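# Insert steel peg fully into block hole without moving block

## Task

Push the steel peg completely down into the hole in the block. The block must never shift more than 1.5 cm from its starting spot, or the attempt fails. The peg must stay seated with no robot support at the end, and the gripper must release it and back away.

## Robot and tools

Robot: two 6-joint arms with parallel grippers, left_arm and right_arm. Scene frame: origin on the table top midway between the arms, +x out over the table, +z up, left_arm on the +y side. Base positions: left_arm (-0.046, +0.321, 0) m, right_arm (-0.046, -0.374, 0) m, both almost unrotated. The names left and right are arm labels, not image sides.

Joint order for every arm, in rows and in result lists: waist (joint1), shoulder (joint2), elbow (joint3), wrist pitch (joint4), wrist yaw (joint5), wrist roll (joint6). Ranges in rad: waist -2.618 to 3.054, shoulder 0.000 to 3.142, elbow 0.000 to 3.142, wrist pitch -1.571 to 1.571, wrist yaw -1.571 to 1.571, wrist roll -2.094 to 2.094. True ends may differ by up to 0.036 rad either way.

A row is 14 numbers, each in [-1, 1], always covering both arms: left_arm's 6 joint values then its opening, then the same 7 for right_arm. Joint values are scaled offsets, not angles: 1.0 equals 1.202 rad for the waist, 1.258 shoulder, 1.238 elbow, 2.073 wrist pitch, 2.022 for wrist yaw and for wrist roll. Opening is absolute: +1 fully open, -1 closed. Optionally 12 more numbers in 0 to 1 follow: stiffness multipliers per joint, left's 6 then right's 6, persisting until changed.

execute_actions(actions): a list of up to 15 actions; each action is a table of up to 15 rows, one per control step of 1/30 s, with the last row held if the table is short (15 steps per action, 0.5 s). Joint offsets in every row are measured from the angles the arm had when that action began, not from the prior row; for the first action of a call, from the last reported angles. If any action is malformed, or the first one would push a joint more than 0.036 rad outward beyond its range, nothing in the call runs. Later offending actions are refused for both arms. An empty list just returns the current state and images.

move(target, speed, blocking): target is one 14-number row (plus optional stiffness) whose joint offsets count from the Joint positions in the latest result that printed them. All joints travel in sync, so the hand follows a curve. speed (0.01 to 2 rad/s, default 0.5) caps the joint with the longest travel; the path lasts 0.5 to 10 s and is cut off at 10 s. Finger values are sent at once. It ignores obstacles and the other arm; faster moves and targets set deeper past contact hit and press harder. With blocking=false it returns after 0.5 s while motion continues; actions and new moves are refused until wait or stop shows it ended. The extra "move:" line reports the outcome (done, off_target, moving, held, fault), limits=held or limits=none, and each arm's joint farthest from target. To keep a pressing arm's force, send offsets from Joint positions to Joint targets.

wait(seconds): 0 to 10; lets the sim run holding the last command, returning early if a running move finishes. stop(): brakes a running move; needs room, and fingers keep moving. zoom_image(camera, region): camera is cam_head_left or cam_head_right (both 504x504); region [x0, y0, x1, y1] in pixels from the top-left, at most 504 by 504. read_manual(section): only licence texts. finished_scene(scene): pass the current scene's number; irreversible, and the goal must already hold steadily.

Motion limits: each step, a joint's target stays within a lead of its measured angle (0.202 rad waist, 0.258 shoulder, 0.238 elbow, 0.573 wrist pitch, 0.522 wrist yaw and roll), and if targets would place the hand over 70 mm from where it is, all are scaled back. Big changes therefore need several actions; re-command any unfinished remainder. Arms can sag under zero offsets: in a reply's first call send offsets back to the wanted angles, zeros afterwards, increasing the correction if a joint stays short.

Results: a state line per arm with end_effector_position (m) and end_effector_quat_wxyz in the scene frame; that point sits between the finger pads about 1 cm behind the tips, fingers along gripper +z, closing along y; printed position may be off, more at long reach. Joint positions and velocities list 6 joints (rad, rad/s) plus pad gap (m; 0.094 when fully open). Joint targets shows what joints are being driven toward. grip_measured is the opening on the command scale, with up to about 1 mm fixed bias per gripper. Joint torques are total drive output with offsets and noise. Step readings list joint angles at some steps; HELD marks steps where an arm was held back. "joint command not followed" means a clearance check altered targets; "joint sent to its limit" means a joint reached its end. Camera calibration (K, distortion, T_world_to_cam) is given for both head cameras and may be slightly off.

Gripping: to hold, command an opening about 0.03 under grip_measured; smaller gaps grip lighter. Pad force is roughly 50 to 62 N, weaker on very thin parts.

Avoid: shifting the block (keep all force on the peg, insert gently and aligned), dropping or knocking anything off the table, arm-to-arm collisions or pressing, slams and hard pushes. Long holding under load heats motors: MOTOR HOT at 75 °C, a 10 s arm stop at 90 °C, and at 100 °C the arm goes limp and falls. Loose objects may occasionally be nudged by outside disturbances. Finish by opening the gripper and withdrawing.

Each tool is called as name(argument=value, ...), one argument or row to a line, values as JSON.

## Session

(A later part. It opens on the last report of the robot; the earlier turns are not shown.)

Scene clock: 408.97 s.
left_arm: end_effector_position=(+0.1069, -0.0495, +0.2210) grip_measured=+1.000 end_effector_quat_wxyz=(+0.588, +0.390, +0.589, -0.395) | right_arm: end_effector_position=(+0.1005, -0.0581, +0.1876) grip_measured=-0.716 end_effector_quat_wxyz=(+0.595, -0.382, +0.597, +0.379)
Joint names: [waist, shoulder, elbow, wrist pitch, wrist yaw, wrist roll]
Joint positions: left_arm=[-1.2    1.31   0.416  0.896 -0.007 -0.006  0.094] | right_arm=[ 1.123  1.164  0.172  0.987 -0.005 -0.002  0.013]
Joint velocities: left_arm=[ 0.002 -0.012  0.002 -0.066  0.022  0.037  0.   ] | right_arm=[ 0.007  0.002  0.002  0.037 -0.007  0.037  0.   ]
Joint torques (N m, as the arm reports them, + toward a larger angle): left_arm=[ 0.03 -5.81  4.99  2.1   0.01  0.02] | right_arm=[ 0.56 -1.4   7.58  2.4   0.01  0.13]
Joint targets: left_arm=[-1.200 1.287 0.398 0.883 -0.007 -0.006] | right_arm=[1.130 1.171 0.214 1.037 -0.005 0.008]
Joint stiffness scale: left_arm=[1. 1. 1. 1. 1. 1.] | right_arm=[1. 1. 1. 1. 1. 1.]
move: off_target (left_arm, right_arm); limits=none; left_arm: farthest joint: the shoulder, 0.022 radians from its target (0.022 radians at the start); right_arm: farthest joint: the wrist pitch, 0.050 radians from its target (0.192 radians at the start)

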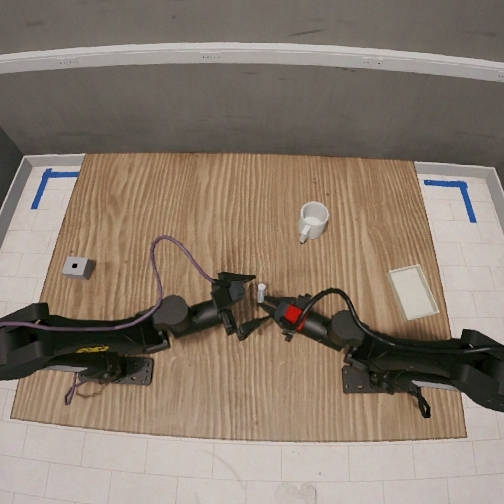

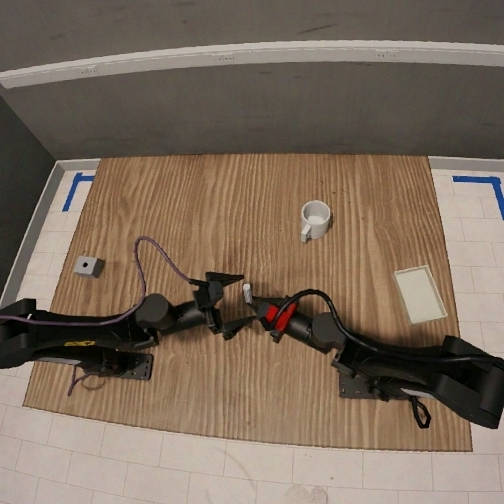

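move(
  target=[0.027, 0.017, 0.079, -0.029, 0, 0, 0.0, 0.006, 0.006, 0.034, 0.024, 0, 0.005, -0.76],
  speed=0.3,
)

zoom_image(
  camera="cam_head_left",
  region=[200, 240, 340, 380],
)

zoom_image(
  camera="cam_head_right",
  region=[190, 240, 330, 380],
)

Scene clock: 436.47 s.
left_arm: end_effector_position=(+0.1205, -0.0550, +0.2344) grip_measured=+0.002 end_effector_quat_wxyz=(+0.595, +0.381, +0.591, -0.389) | right_arm: end_effector_position=(+0.1005, -0.0581, +0.1876) grip_measured=-0.716 end_effector_quat_wxyz=(+0.595, -0.382, +0.597, +0.379)
Joint names: [waist, shoulder, elbow, wrist pitch, wrist yaw, wrist roll]
Joint positions: left_arm=[-1.175  1.319  0.48   0.85  -0.007 -0.006  0.047] | right_arm=[ 1.123  1.164  0.172  0.987 -0.005 -0.002  0.013]
Joint velocities: left_arm=[-0.002 -0.007  0.017  0.066 -0.066  0.066 -0.001] | right_arm=[-0.002 -0.012 -0.017 -0.007 -0.066  0.022  0.   ]
Joint torques (N m, as the arm reports them, + toward a larger angle): left_arm=[ 0.62 -3.46  9.5   2.09  0.01  0.02] | right_arm=[ 0.58 -1.4   7.57  2.32  0.02  0.14]
Joint targets: left_arm=[-1.168 1.331 0.514 0.836 -0.007 -0.006] | right_arm=[1.130 1.171 0.214 1.037 -0.005 0.008]
Joint stiffness scale: left_arm=[1. 1. 1. 1. 1. 1.] | right_arm=[1. 1. 1. 1. 1. 1.]
move: off_target (left_arm, right_arm); limits=none; left_arm: farthest joint: the elbow, 0.034 radians from its target (0.098 radians at the start); right_arm: farthest joint: the wrist pitch, 0.050 radians from its target (0.049 radians at the start)

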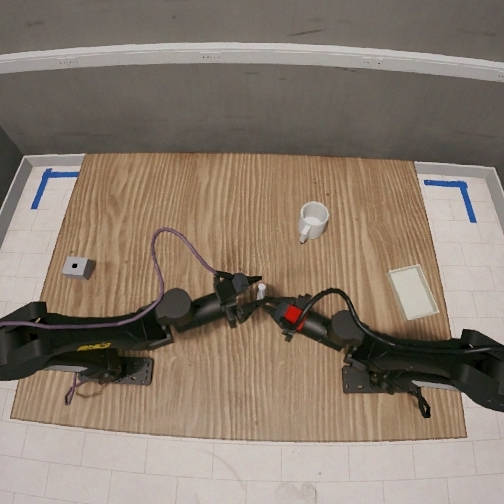

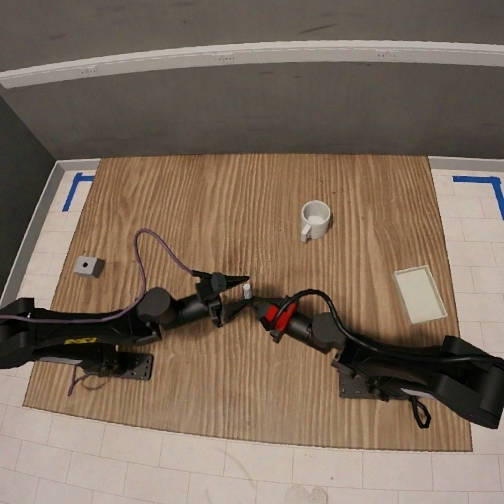

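Region (200, 240, 340, 380) of cam_head_left's 504x504 image, scaled by 3.600, with more detail than that image has.

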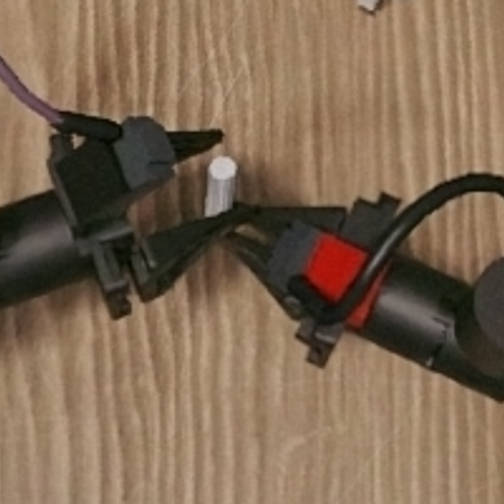

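Region (190, 240, 330, 380) of cam_head_right's 504x504 image, scaled by 3.600, with more detail than that image has.

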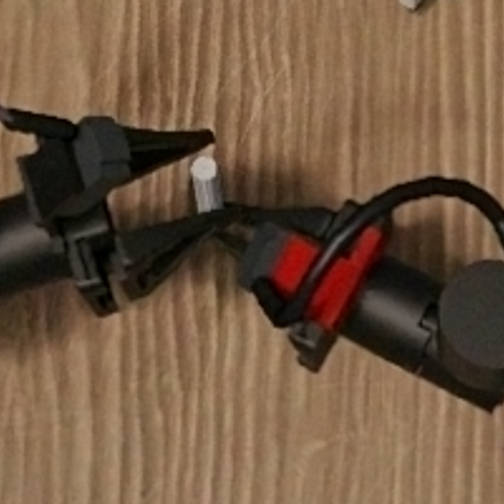

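move(
  target=[0.006, 0.01, 0.027, -0.007, 0, 0, -0.8, 0.006, 0.006, 0.034, 0.024, 0, 0.005, -0.76],
  speed=0.3,
)

Scene clock: 447.27 s.
left_arm: end_effector_position=(+0.1150, -0.0574, +0.2335) grip_measured=-0.688 end_effector_quat_wxyz=(+0.587, +0.387, +0.589, -0.398) | right_arm: end_effector_position=(+0.1019, -0.0587, +0.1859) grip_measured=-0.716 end_effector_quat_wxyz=(+0.595, -0.381, +0.600, +0.375)
Joint names: [waist, shoulder, elbow, wrist pitch, wrist yaw, wrist roll]
Joint positions: left_arm=[-1.181  1.32   0.48   0.847  0.012 -0.016  0.015] | right_arm=[ 1.122  1.164  0.172  0.981  0.001 -0.004  0.013]
Joint velocities: left_arm=[ 0.002 -0.007 -0.027  0.007 -0.081 -0.051 -0.002] | right_arm=[-0.007  0.012  0.007 -0.051 -0.022  0.037 -0.   ]
Joint torques (N m, as the arm reports them, + toward a larger angle): left_arm=[ 1.32 -3.43  9.42  2.11 -0.21  0.11] | right_arm=[ 0.75 -1.35  7.51  2.38 -0.05  0.11]
Joint targets: left_arm=[-1.167 1.332 0.513 0.835 -0.007 -0.006] | right_arm=[1.130 1.171 0.214 1.037 -0.005 0.008]
Joint stiffness scale: left_arm=[1. 1. 1. 1. 1. 1.] | right_arm=[1. 1. 1. 1. 1. 1.]
move: off_target (left_arm, right_arm); limits=none; left_arm: farthest joint: the elbow, 0.034 radians from its target (0.034 radians at the start); right_arm: farthest joint: the wrist pitch, 0.056 radians from its target (0.050 radians at the start)

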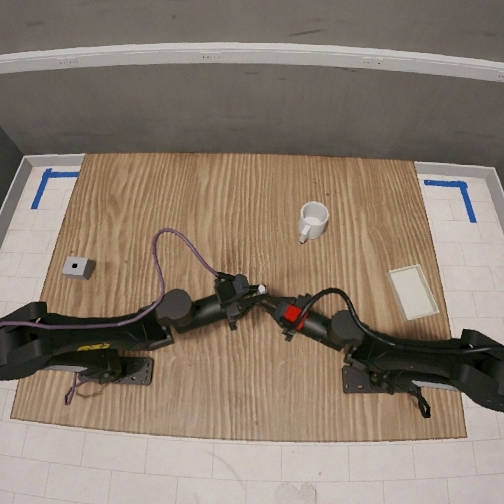

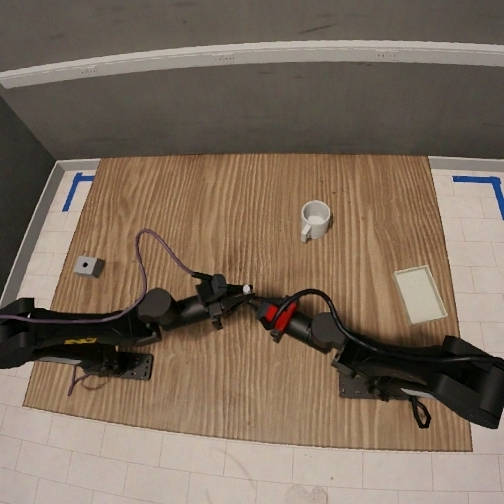

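move(
  target=[0, 0.01, 0.027, -0.006, 0, 0, -0.74, 0.006, 0.006, 0.034, 0.027, 0, 0.005, -0.3],
  speed=0.3,
)

move(
  target=[0, 0.01, 0.027, -0.006, 0, 0, -0.74, 0.0, -0.2, -0.09, -0.07, 0, 0, -0.3],
  speed=0.5,
)

zoom_image(
  camera="cam_head_left",
  region=[200, 240, 340, 380],
)

zoom_image(
  camera="cam_head_right",
  region=[190, 240, 330, 380],
)

Scene clock: 459.77 s.
left_arm: end_effector_position=(+0.1149, -0.0574, +0.2271) grip_measured=-0.688 end_effector_quat_wxyz=(+0.579, +0.391, +0.597, -0.394) | right_arm: end_effector_position=(+0.1018, -0.0587, +0.1945) grip_measured=-0.303 end_effector_quat_wxyz=(+0.605, -0.375, +0.590, +0.381)
Joint names: [waist, shoulder, elbow, wrist pitch, wrist yaw, wrist roll]
Joint positions: left_arm=[-1.181  1.32   0.48   0.821  0.012 -0.016  0.015] | right_arm=[ 1.122  1.164  0.172  1.015  0.001 -0.004  0.033]
Joint velocities: left_arm=[ 0.007  0.007 -0.017 -0.037 -0.022 -0.007  0.001] | right_arm=[-0.012 -0.012 -0.007  0.066 -0.081  0.007 -0.001]
Joint torques (N m, as the arm reports them, + toward a larger angle): left_arm=[ 0.04 -3.38  9.4   2.34  0.    0.02] | right_arm=[ 0.57 -1.17  7.6   2.09  0.05  0.11]
Joint targets: left_arm=[-1.181 1.332 0.513 0.834 0.011 -0.016] | right_arm=[1.129 1.172 0.214 1.037 0.001 0.006]
Joint stiffness scale: left_arm=[1. 1. 1. 1. 1. 1.] | right_arm=[1. 1. 1. 1. 1. 1.]
move: off_target (left_arm, right_arm); limits=none; left_arm: farthest joint: the elbow, 0.034 radians from its target (0.034 radians at the start); right_arm: farthest joint: the elbow, 0.042 radians from its target (0.042 radians at the start)

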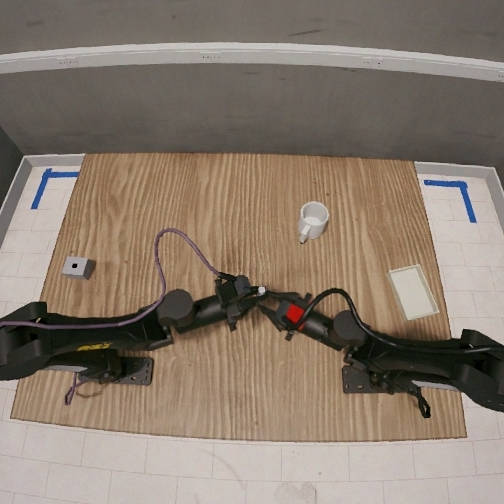

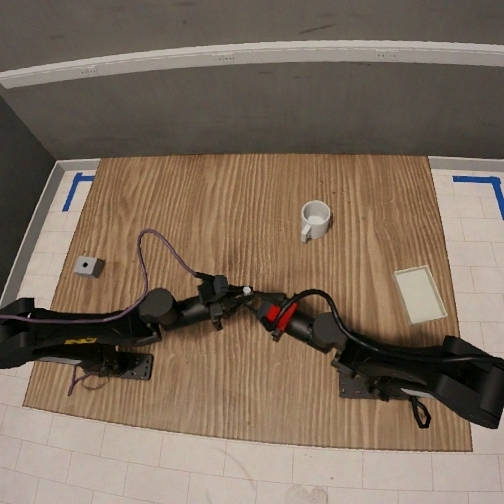

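Scene clock: 460.97 s.
left_arm: end_effector_position=(+0.1148, -0.0572, +0.2206) grip_measured=-0.688 end_effector_quat_wxyz=(+0.571, +0.396, +0.605, -0.388) | right_arm: end_effector_position=(+0.0886, -0.0868, +0.1868) grip_measured=-0.303 end_effector_quat_wxyz=(+0.601, -0.377, +0.594, +0.379)
Joint names: [waist, shoulder, elbow, wrist pitch, wrist yaw, wrist roll]
Joint positions: left_arm=[-1.181  1.32   0.48   0.795  0.012 -0.016  0.015] | right_arm=[ 1.122  0.938  0.075  0.873  0.001 -0.004  0.033]
Joint velocities: left_arm=[-0.012  0.002 -0.002 -0.051 -0.022  0.022  0.   ] | right_arm=[ 0.002  0.007  0.012  0.007 -0.051  0.037 -0.001]
Joint torques (N m, as the arm reports them, + toward a larger angle): left_arm=[ 0.01 -3.39  9.4   2.35  0.01  0.01] | right_arm=[ 0.14 -2.55  4.42  1.89 -0.02  0.02]
Joint targets: left_arm=[-1.181 1.332 0.513 0.809 0.012 -0.016] | right_arm=[1.122 0.913 0.061 0.870 0.001 -0.004]
Joint stiffness scale: left_arm=[1. 1. 1. 1. 1. 1.] | right_arm=[1. 1. 1. 1. 1. 1.]
move: off_target (left_arm, right_arm); limits=none; left_arm: farthest joint: the elbow, 0.034 radians from its target (0.034 radians at the start); right_arm: farthest joint: the shoulder, 0.025 radians from its target (0.252 radians at the start)

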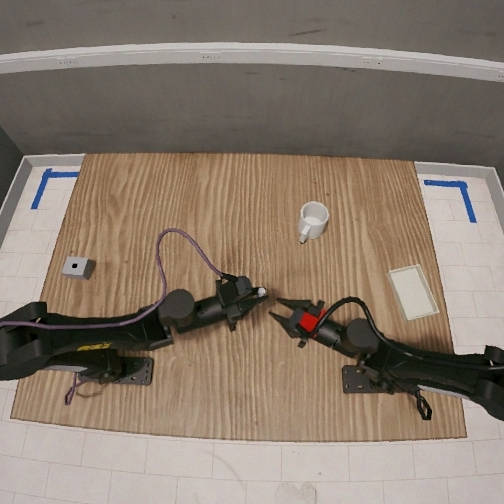

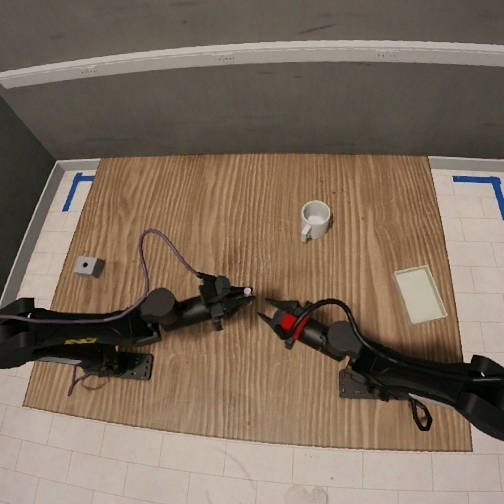

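Region (200, 240, 340, 380) of cam_head_left's 504x504 image, scaled by 3.600, with more detail than that image has.

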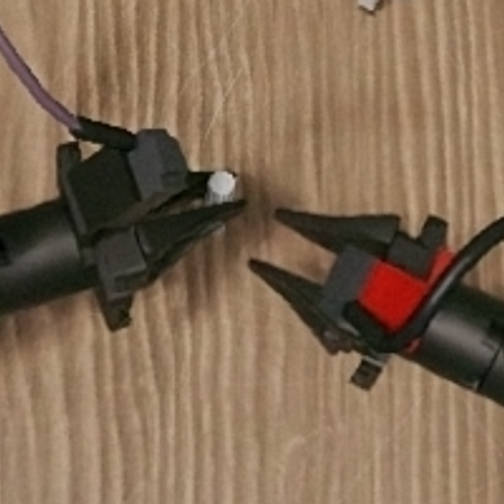

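Region (190, 240, 330, 380) of cam_head_right's 504x504 image, scaled by 3.600, with more detail than that image has.

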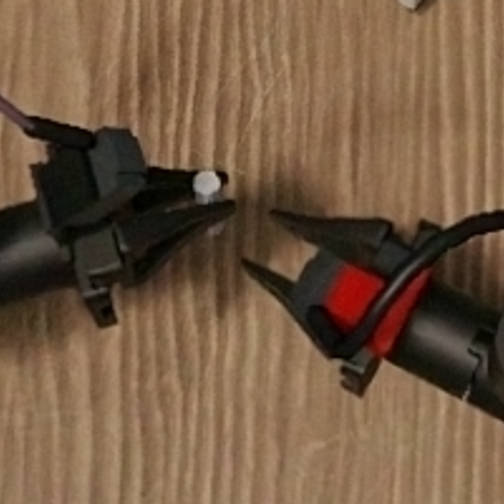

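move(
  target=[1.0, 0.391, -0.03, 0.043, 0.761, 0.261, -0.74, 0, -0.02, -0.01, 0, 0, 0, -0.3],
  speed=1.0,
)

move(
  target=[0.955, 0.005, 0, 0.015, 0.01, 0.005, -0.74, 0, -0.02, -0.01, 0, 0, 0, -0.3],
  speed=1.0,
)

zoom_image(
  camera="cam_head_left",
  region=[0, 200, 140, 340],
)

zoom_image(
  camera="cam_head_right",
  region=[0, 200, 140, 340],
)

Scene clock: 518.80 s.
left_arm: end_effector_position=(+0.2239, +0.1525, +0.1144) grip_measured=-0.688 end_effector_quat_wxyz=(+0.520, +0.495, +0.515, -0.469) | right_arm: end_effector_position=(+0.0886, -0.0868, +0.1867) grip_measured=-0.303 end_effector_quat_wxyz=(+0.601, -0.377, +0.594, +0.379)
Joint names: [waist, shoulder, elbow, wrist pitch, wrist yaw, wrist roll]
Joint positions: left_arm=[0.017 1.806 0.462 0.869 1.528 0.506 0.015] | right_arm=[ 1.122  0.938  0.075  0.872  0.001 -0.004  0.033]
Joint velocities: left_arm=[-0.002 -0.002  0.007 -0.095 -0.022 -0.037 -0.001] | right_arm=[-0.017 -0.002  0.012 -0.051 -0.022 -0.022 -0.001]
Joint torques (N m, as the arm reports them, + toward a larger angle): left_arm=[ 0.39 -5.7   2.14  1.66  0.56  0.08] | right_arm=[ 0.02 -2.37  4.65  1.92 -0.03  0.04]
Joint targets: left_arm=[0.021 1.812 0.442 0.884 1.551 0.511] | right_arm=[1.122 0.912 0.063 0.873 0.001 -0.004]
Joint stiffness scale: left_arm=[1. 1. 1. 1. 1. 1.] | right_arm=[1. 1. 1. 1. 1. 1.]
move: off_target (left_arm, right_arm); limits=none; left_arm: farthest joint: the wrist yaw, 0.023 radians from its target (1.539 radians at the start); right_arm: farthest joint: the shoulder, 0.025 radians from its target (0.025 radians at the start)

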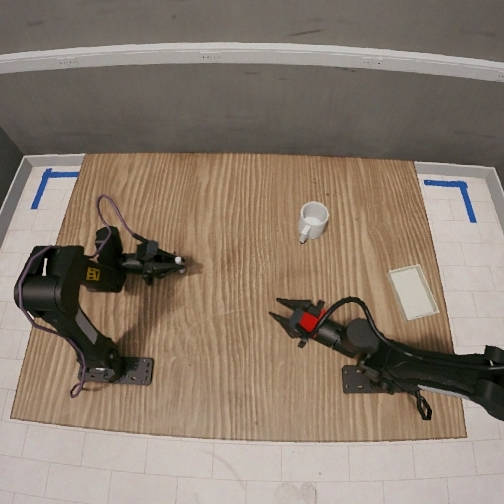

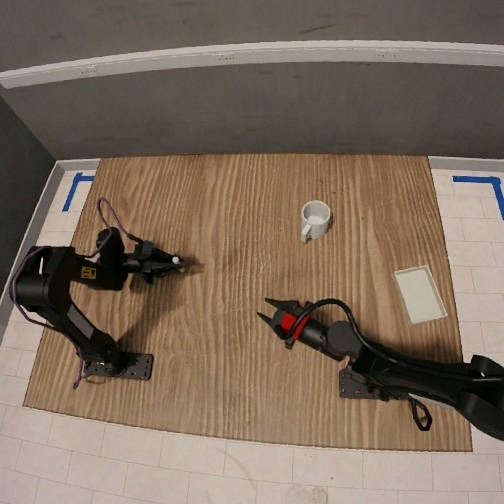

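Scene clock: 520.50 s.
left_arm: end_effector_position=(+0.2189, +0.4985, +0.1154) grip_measured=-0.688 end_effector_quat_wxyz=(+0.692, +0.143, +0.700, -0.104) | right_arm: end_effector_position=(+0.0886, -0.0868, +0.1867) grip_measured=-0.303 end_effector_quat_wxyz=(+0.601, -0.377, +0.594, +0.379)
Joint names: [waist, shoulder, elbow, wrist pitch, wrist yaw, wrist roll]
Joint positions: left_arm=[1.163 1.806 0.462 0.885 1.525 0.511 0.015] | right_arm=[ 1.122  0.938  0.075  0.872  0.001 -0.004  0.033]
Joint velocities: left_arm=[ 0.002  0.007  0.012 -0.022 -0.081  0.037  0.   ] | right_arm=[-0.022  0.012 -0.007  0.007  0.022 -0.066  0.   ]
Joint torques (N m, as the arm reports them, + toward a larger angle): left_arm=[ 0.22 -5.66  3.82  1.71  0.58  0.07] | right_arm=[ 0.19 -2.33  4.49  1.88  0.    0.01]
Joint targets: left_arm=[1.165 1.813 0.462 0.900 1.548 0.516] | right_arm=[1.122 0.912 0.063 0.872 0.001 -0.004]
Joint stiffness scale: left_arm=[1. 1. 1. 1. 1. 1.] | right_arm=[1. 1. 1. 1. 1. 1.]
move: off_target (left_arm, right_arm); limits=none; left_arm: farthest joint: the wrist yaw, 0.023 radians from its target (0.021 radians at the start); right_arm: farthest joint: the shoulder, 0.025 radians from its target (0.025 radians at the start)

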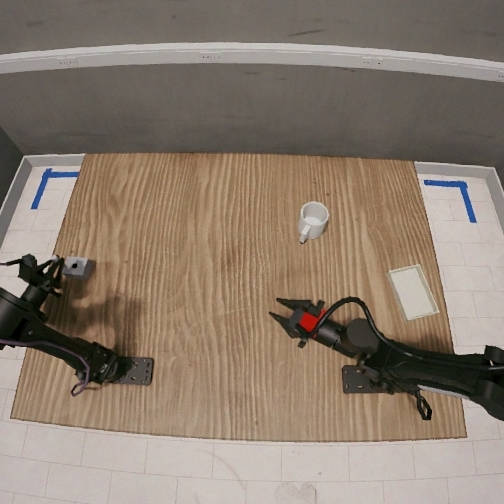

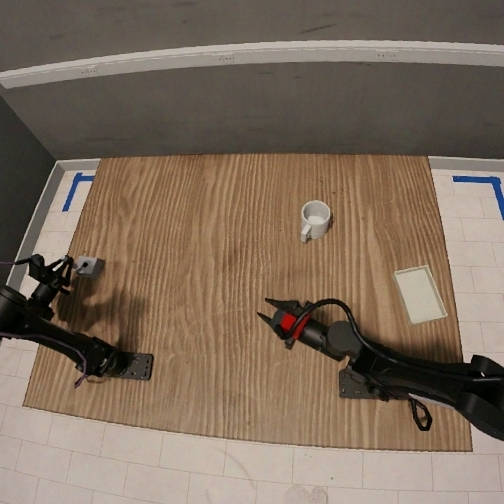

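Region (0, 200, 140, 340) of cam_head_left's 504x504 image, scaled by 3.600, with more detail than that image has.

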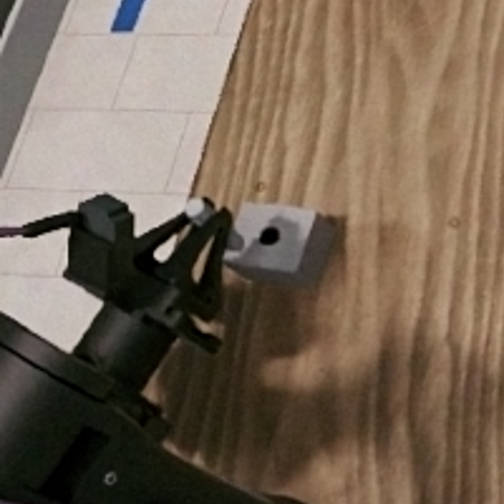

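Region (0, 200, 140, 340) of cam_head_right's 504x504 image, scaled by 3.600, with more detail than that image has.

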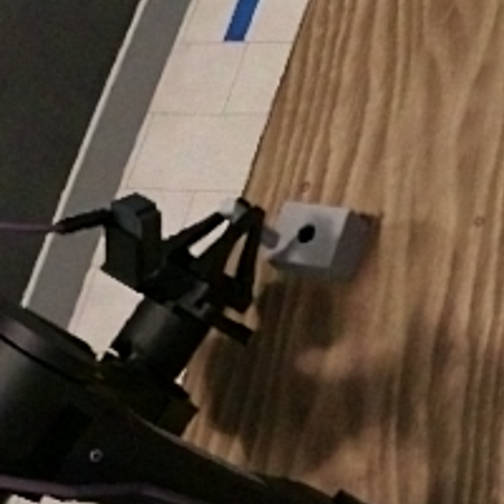

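move(
  target=[-0.0624, 0.1065, 0.071, 0.023, 0.011, -0.008, -0.74, 0, -0.02, -0.01, 0, 0, 0, -0.3],
  speed=0.4,
)

zoom_image(
  camera="cam_head_left",
  region=[30, 230, 110, 310],
)

zoom_image(
  camera="cam_head_right",
  region=[40, 230, 120, 310],
)

Scene clock: 540.50 s.
left_arm: end_effector_position=(+0.2367, +0.4922, +0.0947) grip_measured=-0.688 end_effector_quat_wxyz=(+0.684, +0.150, +0.699, -0.145) | right_arm: end_effector_position=(+0.0886, -0.0868, +0.1867) grip_measured=-0.303 end_effector_quat_wxyz=(+0.601, -0.377, +0.594, +0.379)
Joint names: [waist, shoulder, elbow, wrist pitch, wrist yaw, wrist roll]
Joint positions: left_arm=[1.094 1.933 0.516 0.918 1.523 0.502 0.015] | right_arm=[ 1.122  0.938  0.075  0.872  0.001 -0.004  0.033]
Joint velocities: left_arm=[ 0.002 -0.007 -0.017  0.037  0.066  0.037 -0.   ] | right_arm=[-0.002  0.002 -0.002  0.037 -0.066  0.007 -0.001]
Joint torques (N m, as the arm reports them, + toward a larger angle): left_arm=[-0.52 -6.33  6.13  1.69  0.6  -0.07] | right_arm=[ 0.02 -2.59  4.5   1.89  0.03  0.02]
Joint targets: left_arm=[1.088 1.940 0.550 0.933 1.547 0.495] | right_arm=[1.122 0.912 0.063 0.872 0.001 -0.004]
Joint stiffness scale: left_arm=[1. 1. 1. 1. 1. 1.] | right_arm=[1. 1. 1. 1. 1. 1.]
move: off_target (left_arm, right_arm); limits=none; left_arm: farthest joint: the elbow, 0.034 radians from its target (0.087 radians at the start); right_arm: farthest joint: the shoulder, 0.025 radians from its target (0.025 radians at the start)

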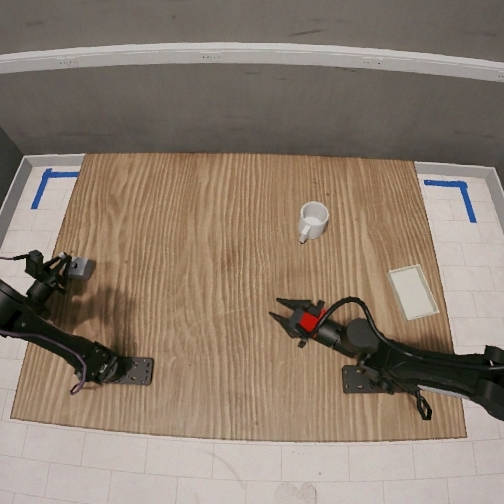

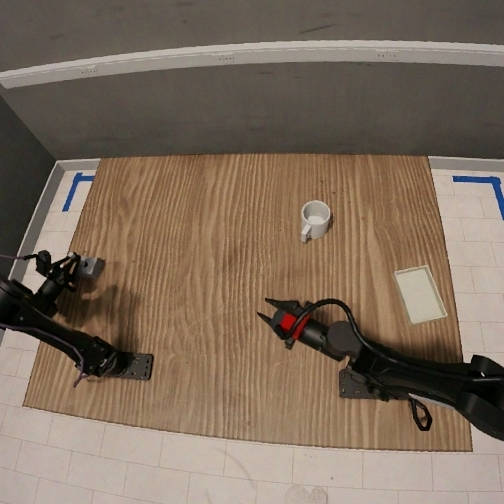

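Region (30, 230, 110, 310) of cam_head_left's 504x504 image, scaled by 6.300, with more detail than that image has.

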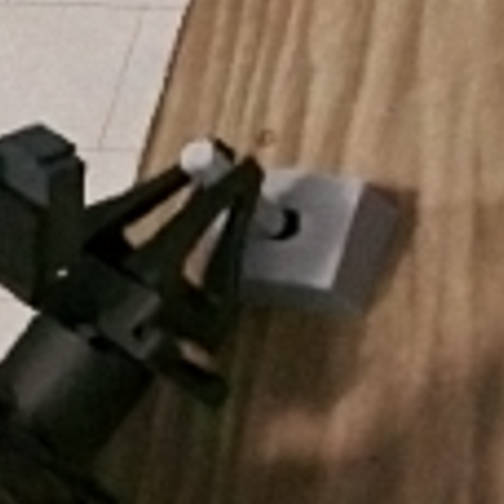

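Region (40, 230, 120, 310) of cam_head_right's 504x504 image, scaled by 6.300, with more detail than that image has.

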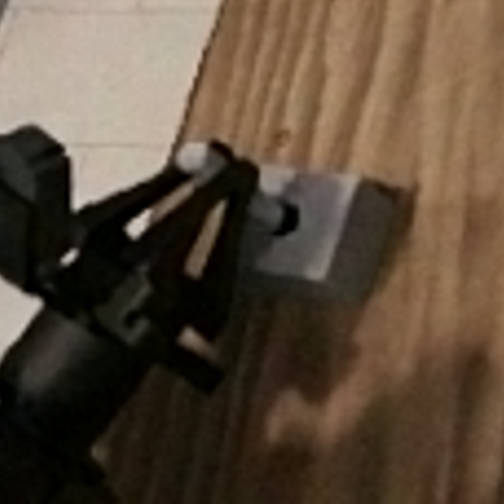

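move(
  target=[-0.004, 0.088, 0.025, 0.058, 0.012, -0.003, -0.74, 0, -0.02, -0.01, 0, 0, 0, -0.3],
  speed=0.15,
)

zoom_image(
  camera="cam_head_left",
  region=[30, 230, 110, 310],
)

Scene clock: 552.47 s.
left_arm: end_effector_position=(+0.2352, +0.4888, +0.0874) grip_measured=-0.688 end_effector_quat_wxyz=(+0.693, +0.184, +0.684, -0.135) | right_arm: end_effector_position=(+0.0886, -0.0868, +0.1867) grip_measured=-0.303 end_effector_quat_wxyz=(+0.601, -0.377, +0.594, +0.379)
Joint names: [waist, shoulder, elbow, wrist pitch, wrist yaw, wrist roll]
Joint positions: left_arm=[1.094 2.013 0.516 1.067 1.565 0.501 0.015] | right_arm=[ 1.122  0.938  0.075  0.872  0.001 -0.004  0.033]
Joint velocities: left_arm=[ 0.002 -0.007 -0.007  0.022  0.022  0.066 -0.   ] | right_arm=[ 0.017 -0.002 -0.002 -0.11  -0.022 -0.007 -0.   ]
Joint torques (N m, as the arm reports them, + toward a larger angle): left_arm=[-0.43 -4.73  5.4   1.27  0.03 -0.02] | right_arm=[-0.25 -2.61  4.59  1.85 -0.07  0.06]
Joint targets: left_arm=[1.089 2.044 0.547 1.038 1.548 0.496] | right_arm=[1.122 0.912 0.063 0.872 0.001 -0.004]
Joint stiffness scale: left_arm=[1. 1. 1. 1. 1. 1.] | right_arm=[1. 1. 1. 1. 1. 1.]
move: off_target (left_arm, right_arm); limits=none; left_arm: farthest joint: the elbow, 0.031 radians from its target (0.031 radians at the start); right_arm: farthest joint: the shoulder, 0.025 radians from its target (0.025 radians at the start)

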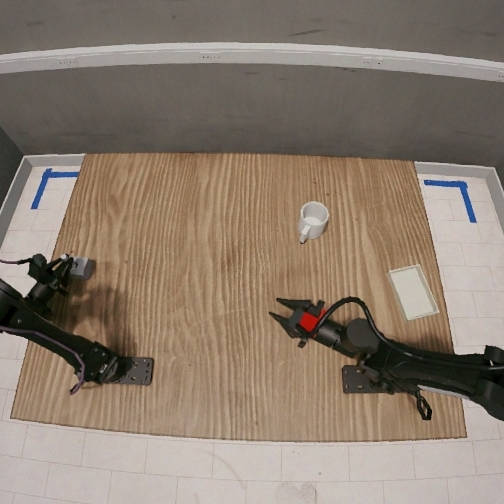

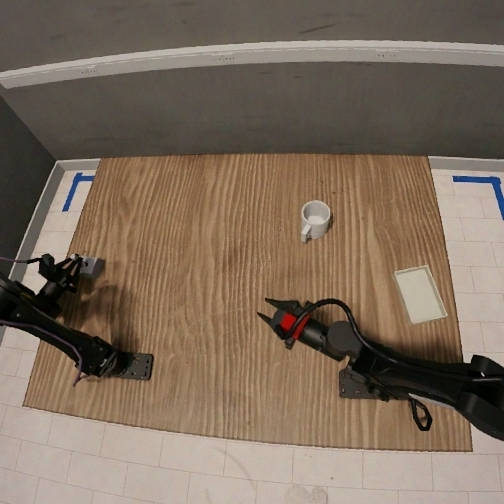

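Region (30, 230, 110, 310) of cam_head_left's 504x504 image, scaled by 6.300, with more detail than that image has.

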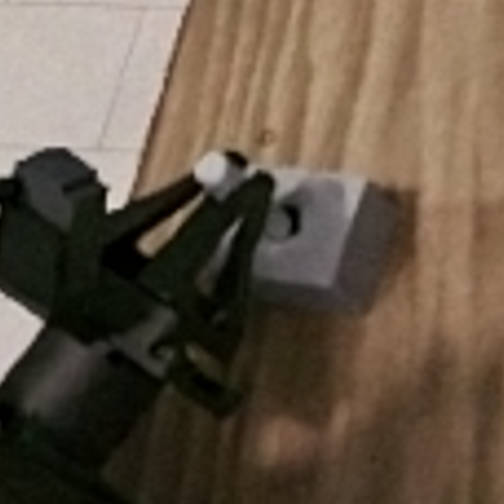

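move(
  target=[-0.013, -0.0525, 0.045, -0.0685, 0.003, -0.002, -0.74, 0, -0.02, -0.01, 0, 0, 0, -0.3],
  speed=0.2,
)

zoom_image(
  camera="cam_head_left",
  region=[30, 230, 110, 310],
)

zoom_image(
  camera="cam_head_right",
  region=[40, 230, 120, 310],
)

Scene clock: 573.97 s.
left_arm: end_effector_position=(+0.2387, +0.4906, +0.0929) grip_measured=-0.688 end_effector_quat_wxyz=(+0.687, +0.164, +0.690, -0.157) | right_arm: end_effector_position=(+0.0886, -0.0868, +0.1867) grip_measured=-0.303 end_effector_quat_wxyz=(+0.601, -0.377, +0.594, +0.379)
Joint names: [waist, shoulder, elbow, wrist pitch, wrist yaw, wrist roll]
Joint positions: left_arm=[1.085 1.972 0.54  0.94  1.558 0.501 0.015] | right_arm=[ 1.122  0.938  0.075  0.872  0.001 -0.004  0.033]
Joint velocities: left_arm=[ 0.007 -0.007 -0.002  0.022  0.007  0.007 -0.   ] | right_arm=[-0.002 -0.007  0.002  0.007  0.081 -0.037 -0.   ]
Joint torques (N m, as the arm reports them, + toward a larger angle): left_arm=[-0.64 -8.94  5.86  1.41  0.42 -0.02] | right_arm=[ 0.   -2.42  4.74  1.87 -0.01  0.  ]
Joint targets: left_arm=[1.078 1.948 0.572 0.925 1.567 0.497] | right_arm=[1.122 0.912 0.063 0.872 0.001 -0.004]
Joint stiffness scale: left_arm=[1. 1. 1. 1. 1. 1.] | right_arm=[1. 1. 1. 1. 1. 1.]
joint sent to its limit (left arm) — the command would take the wrist yaw past its upper limit, so that joint was sent only as far as its limit.
move: off_target (left_arm, right_arm); limits=none; left_arm: farthest joint: the elbow, 0.032 radians from its target (0.056 radians at the start); right_arm: farthest joint: the shoulder, 0.025 radians from its target (0.025 radians at the start)

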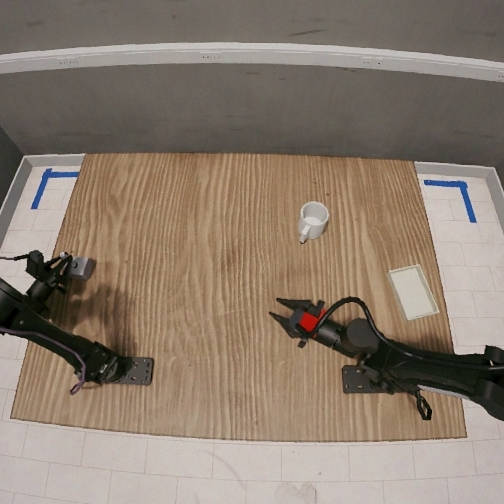

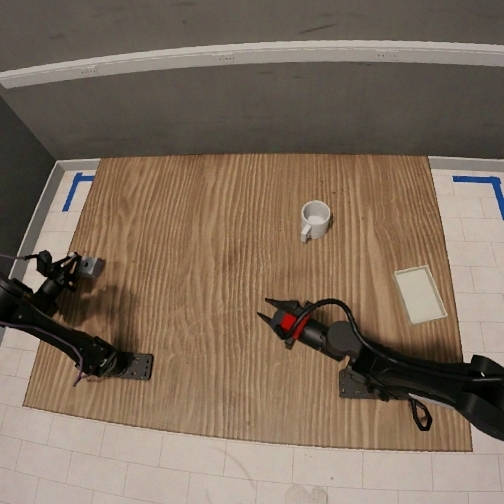

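Region (30, 230, 110, 310) of cam_head_left's 504x504 image, scaled by 6.300, with more detail than that image has.

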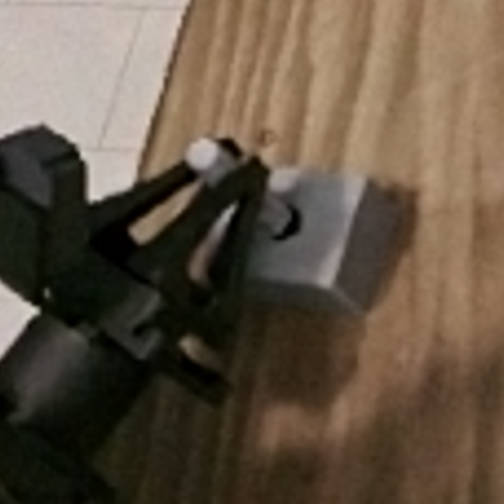

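Region (40, 230, 120, 310) of cam_head_right's 504x504 image, scaled by 6.300, with more detail than that image has.

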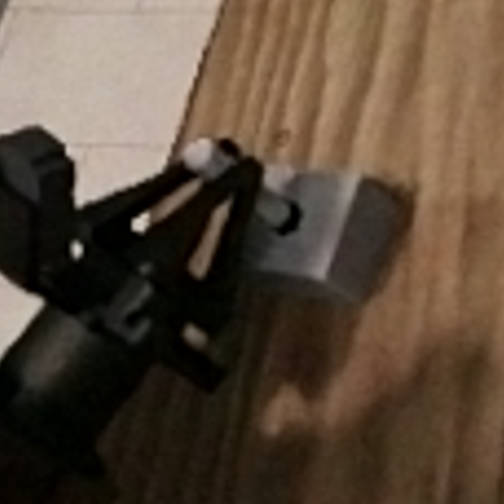

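move(
  target=[-0.005, 0.003, 0.026, 0.006, 0.004, -0.002, -0.74, 0, -0.02, -0.01, 0, 0, 0, -0.3],
  speed=0.2,
)

move(
  target=[-0.005, 0.077, 0.026, 0.048, 0.004, -0.002, -0.74, 0, -0.02, -0.01, 0, 0, 0, -0.3],
  speed=0.1,
)

zoom_image(
  camera="cam_head_left",
  region=[30, 230, 110, 310],
)

Scene clock: 586.67 s.
left_arm: end_effector_position=(+0.2391, +0.4914, +0.0924) grip_measured=-0.688 end_effector_quat_wxyz=(+0.687, +0.163, +0.691, -0.155) | right_arm: end_effector_position=(+0.0886, -0.0868, +0.1867) grip_measured=-0.303 end_effector_quat_wxyz=(+0.601, -0.377, +0.594, +0.379)
Joint names: [waist, shoulder, elbow, wrist pitch, wrist yaw, wrist roll]
Joint positions: left_arm=[1.085 1.972 0.54  0.94  1.552 0.501 0.015] | right_arm=[ 1.122  0.938  0.075  0.872  0.001 -0.004  0.033]
Joint velocities: left_arm=[-0.002  0.007 -0.002 -0.007 -0.022 -0.022 -0.001] | right_arm=[ 0.007 -0.017 -0.007 -0.051  0.037  0.007 -0.001]
Joint torques (N m, as the arm reports them, + toward a larger angle): left_arm=[-0.51 -6.77  5.86  1.67  0.48 -0.01] | right_arm=[-0.17 -2.69  4.48  1.86  0.02  0.04]
Joint targets: left_arm=[1.079 1.976 0.572 0.953 1.566 0.497] | right_arm=[1.122 0.912 0.063 0.872 0.001 -0.004]
Joint stiffness scale: left_arm=[1. 1. 1. 1. 1. 1.] | right_arm=[1. 1. 1. 1. 1. 1.]
move: off_target (left_arm, right_arm); limits=none; left_arm: farthest joint: the elbow, 0.032 radians from its target (0.032 radians at the start); right_arm: farthest joint: the shoulder, 0.025 radians from its target (0.025 radians at the start)

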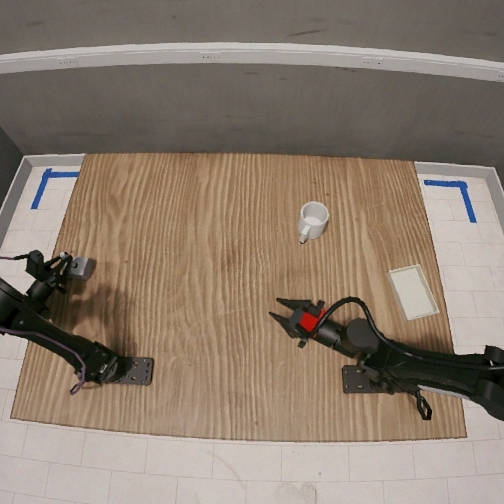

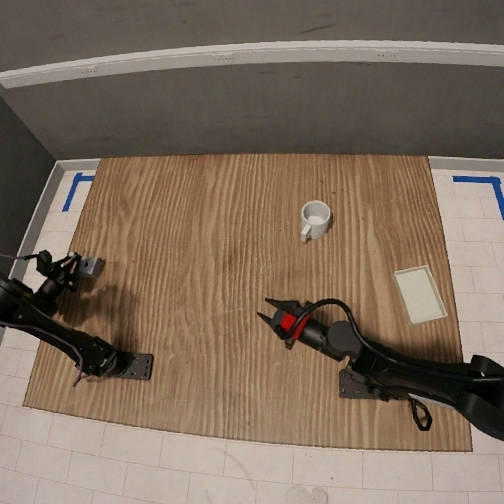

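Scene clock: 588.17 s.
left_arm: end_effector_position=(+0.2395, +0.4909, +0.0871) grip_measured=-0.688 end_effector_quat_wxyz=(+0.694, +0.193, +0.681, -0.136) | right_arm: end_effector_position=(+0.0886, -0.0868, +0.1867) grip_measured=-0.303 end_effector_quat_wxyz=(+0.601, -0.377, +0.594, +0.379)
Joint names: [waist, shoulder, elbow, wrist pitch, wrist yaw, wrist roll]
Joint positions: left_arm=[1.083 2.031 0.54  1.074 1.568 0.499 0.015] | right_arm=[ 1.122  0.938  0.075  0.872  0.001 -0.004  0.033]
Joint velocities: left_arm=[ 0.017 -0.012 -0.012 -0.051 -0.051  0.095  0.001] | right_arm=[ 0.007  0.002 -0.007 -0.022  0.051 -0.066 -0.   ]
Joint torques (N m, as the arm reports them, + toward a larger angle): left_arm=[-0.35 -4.37  5.57  1.24  0.18 -0.03] | right_arm=[-0.14 -2.46  4.55  1.87 -0.01  0.  ]
Joint targets: left_arm=[1.079 2.069 0.572 1.039 1.561 0.497] | right_arm=[1.122 0.912 0.063 0.872 0.001 -0.004]
Joint stiffness scale: left_arm=[1. 1. 1. 1. 1. 1.] | right_arm=[1. 1. 1. 1. 1. 1.]
move: off_target (left_arm, right_arm); limits=none; left_arm: farthest joint: the shoulder, 0.038 radians from its target (0.097 radians at the start); right_arm: farthest joint: the shoulder, 0.025 radians from its target (0.025 radians at the start)

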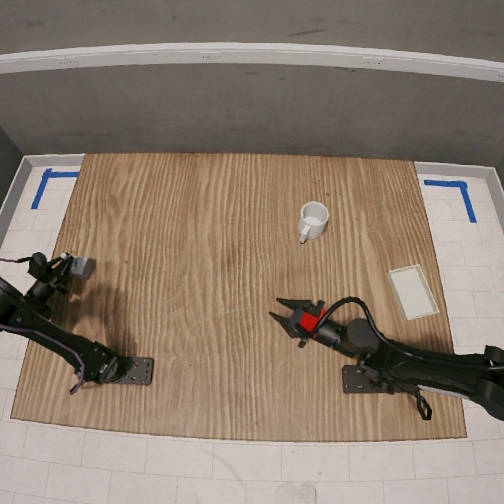

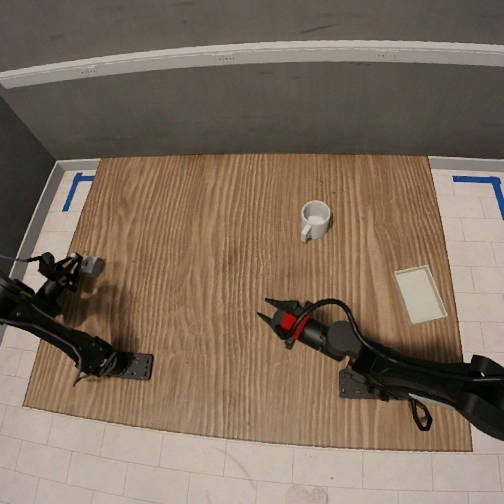

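Region (30, 230, 110, 310) of cam_head_left's 504x504 image, scaled by 6.300, with more detail than that image has.

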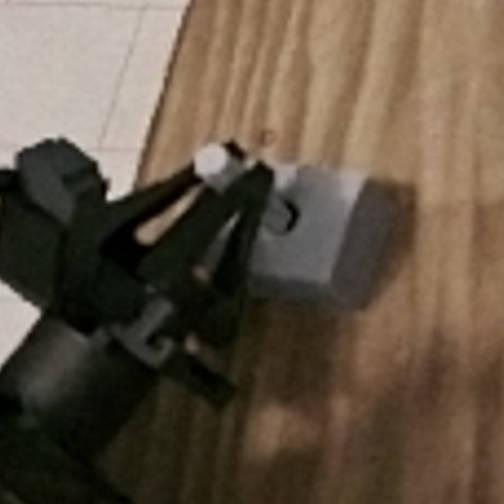

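move(
  target=[-0.003, -0.037, 0.047, -0.071, -0.002, -0.001, -0.74, 0, -0.02, -0.01, 0, 0, 0, -0.3],
  speed=0.15,
)

zoom_image(
  camera="cam_head_left",
  region=[30, 230, 110, 310],
)

zoom_image(
  camera="cam_head_right",
  region=[40, 230, 120, 310],
)

Scene clock: 616.13 s.
left_arm: end_effector_position=(+0.2414, +0.4946, +0.0883) grip_measured=-0.688 end_effector_quat_wxyz=(+0.687, +0.165, +0.689, -0.161) | right_arm: end_effector_position=(+0.0886, -0.0868, +0.1867) grip_measured=-0.303 end_effector_quat_wxyz=(+0.601, -0.377, +0.594, +0.379)
Joint names: [waist, shoulder, elbow, wrist pitch, wrist yaw, wrist roll]
Joint positions: left_arm=[1.083 2.008 0.565 0.948 1.563 0.5   0.015] | right_arm=[ 1.122  0.938  0.075  0.872  0.001 -0.004  0.033]
Joint velocities: left_arm=[ 0.017 -0.007  0.012 -0.051 -0.007  0.007 -0.001] | right_arm=[-0.012 -0.007 -0.007 -0.007 -0.007 -0.037 -0.   ]
Joint torques (N m, as the arm reports them, + toward a larger angle): left_arm=[-0.33 -9.18  5.9   1.35  0.32 -0.01] | right_arm=[ 0.1  -2.54  4.65  1.87  0.01 -0.02]
Joint targets: left_arm=[1.080 1.984 0.598 0.927 1.564 0.497] | right_arm=[1.122 0.912 0.063 0.872 0.001 -0.004]
Joint stiffness scale: left_arm=[1. 1. 1. 1. 1. 1.] | right_arm=[1. 1. 1. 1. 1. 1.]
move: off_target (left_arm, right_arm); limits=none; left_arm: farthest joint: the elbow, 0.033 radians from its target (0.058 radians at the start); right_arm: farthest joint: the shoulder, 0.025 radians from its target (0.025 radians at the start)

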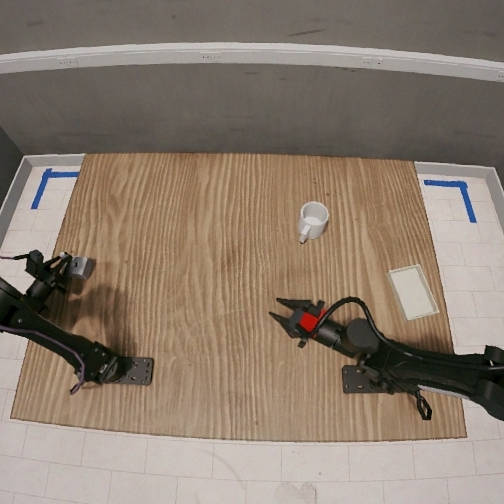

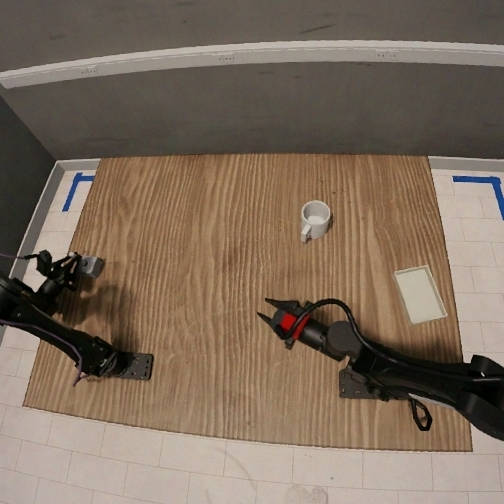

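Region (30, 230, 110, 310) of cam_head_left's 504x504 image, scaled by 6.300, with more detail than that image has.

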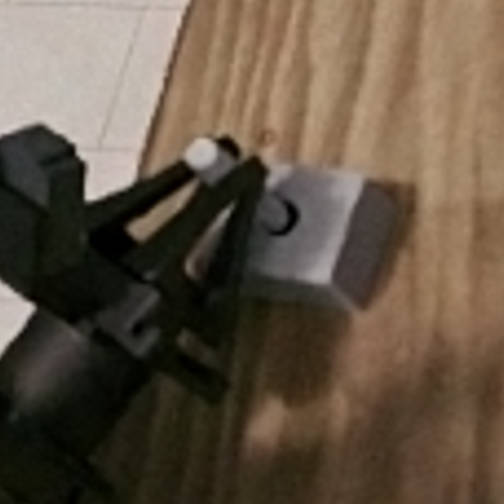

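Region (40, 230, 120, 310) of cam_head_right's 504x504 image, scaled by 6.300, with more detail than that image has.

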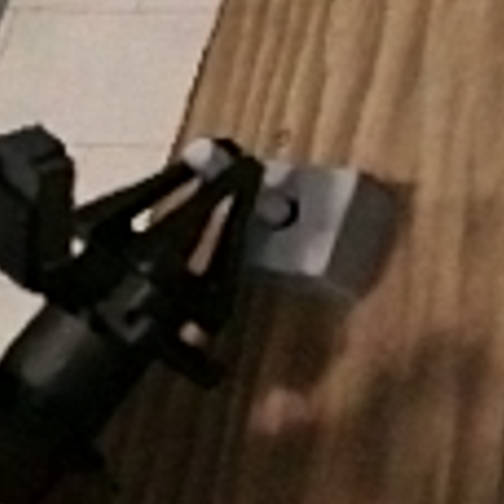

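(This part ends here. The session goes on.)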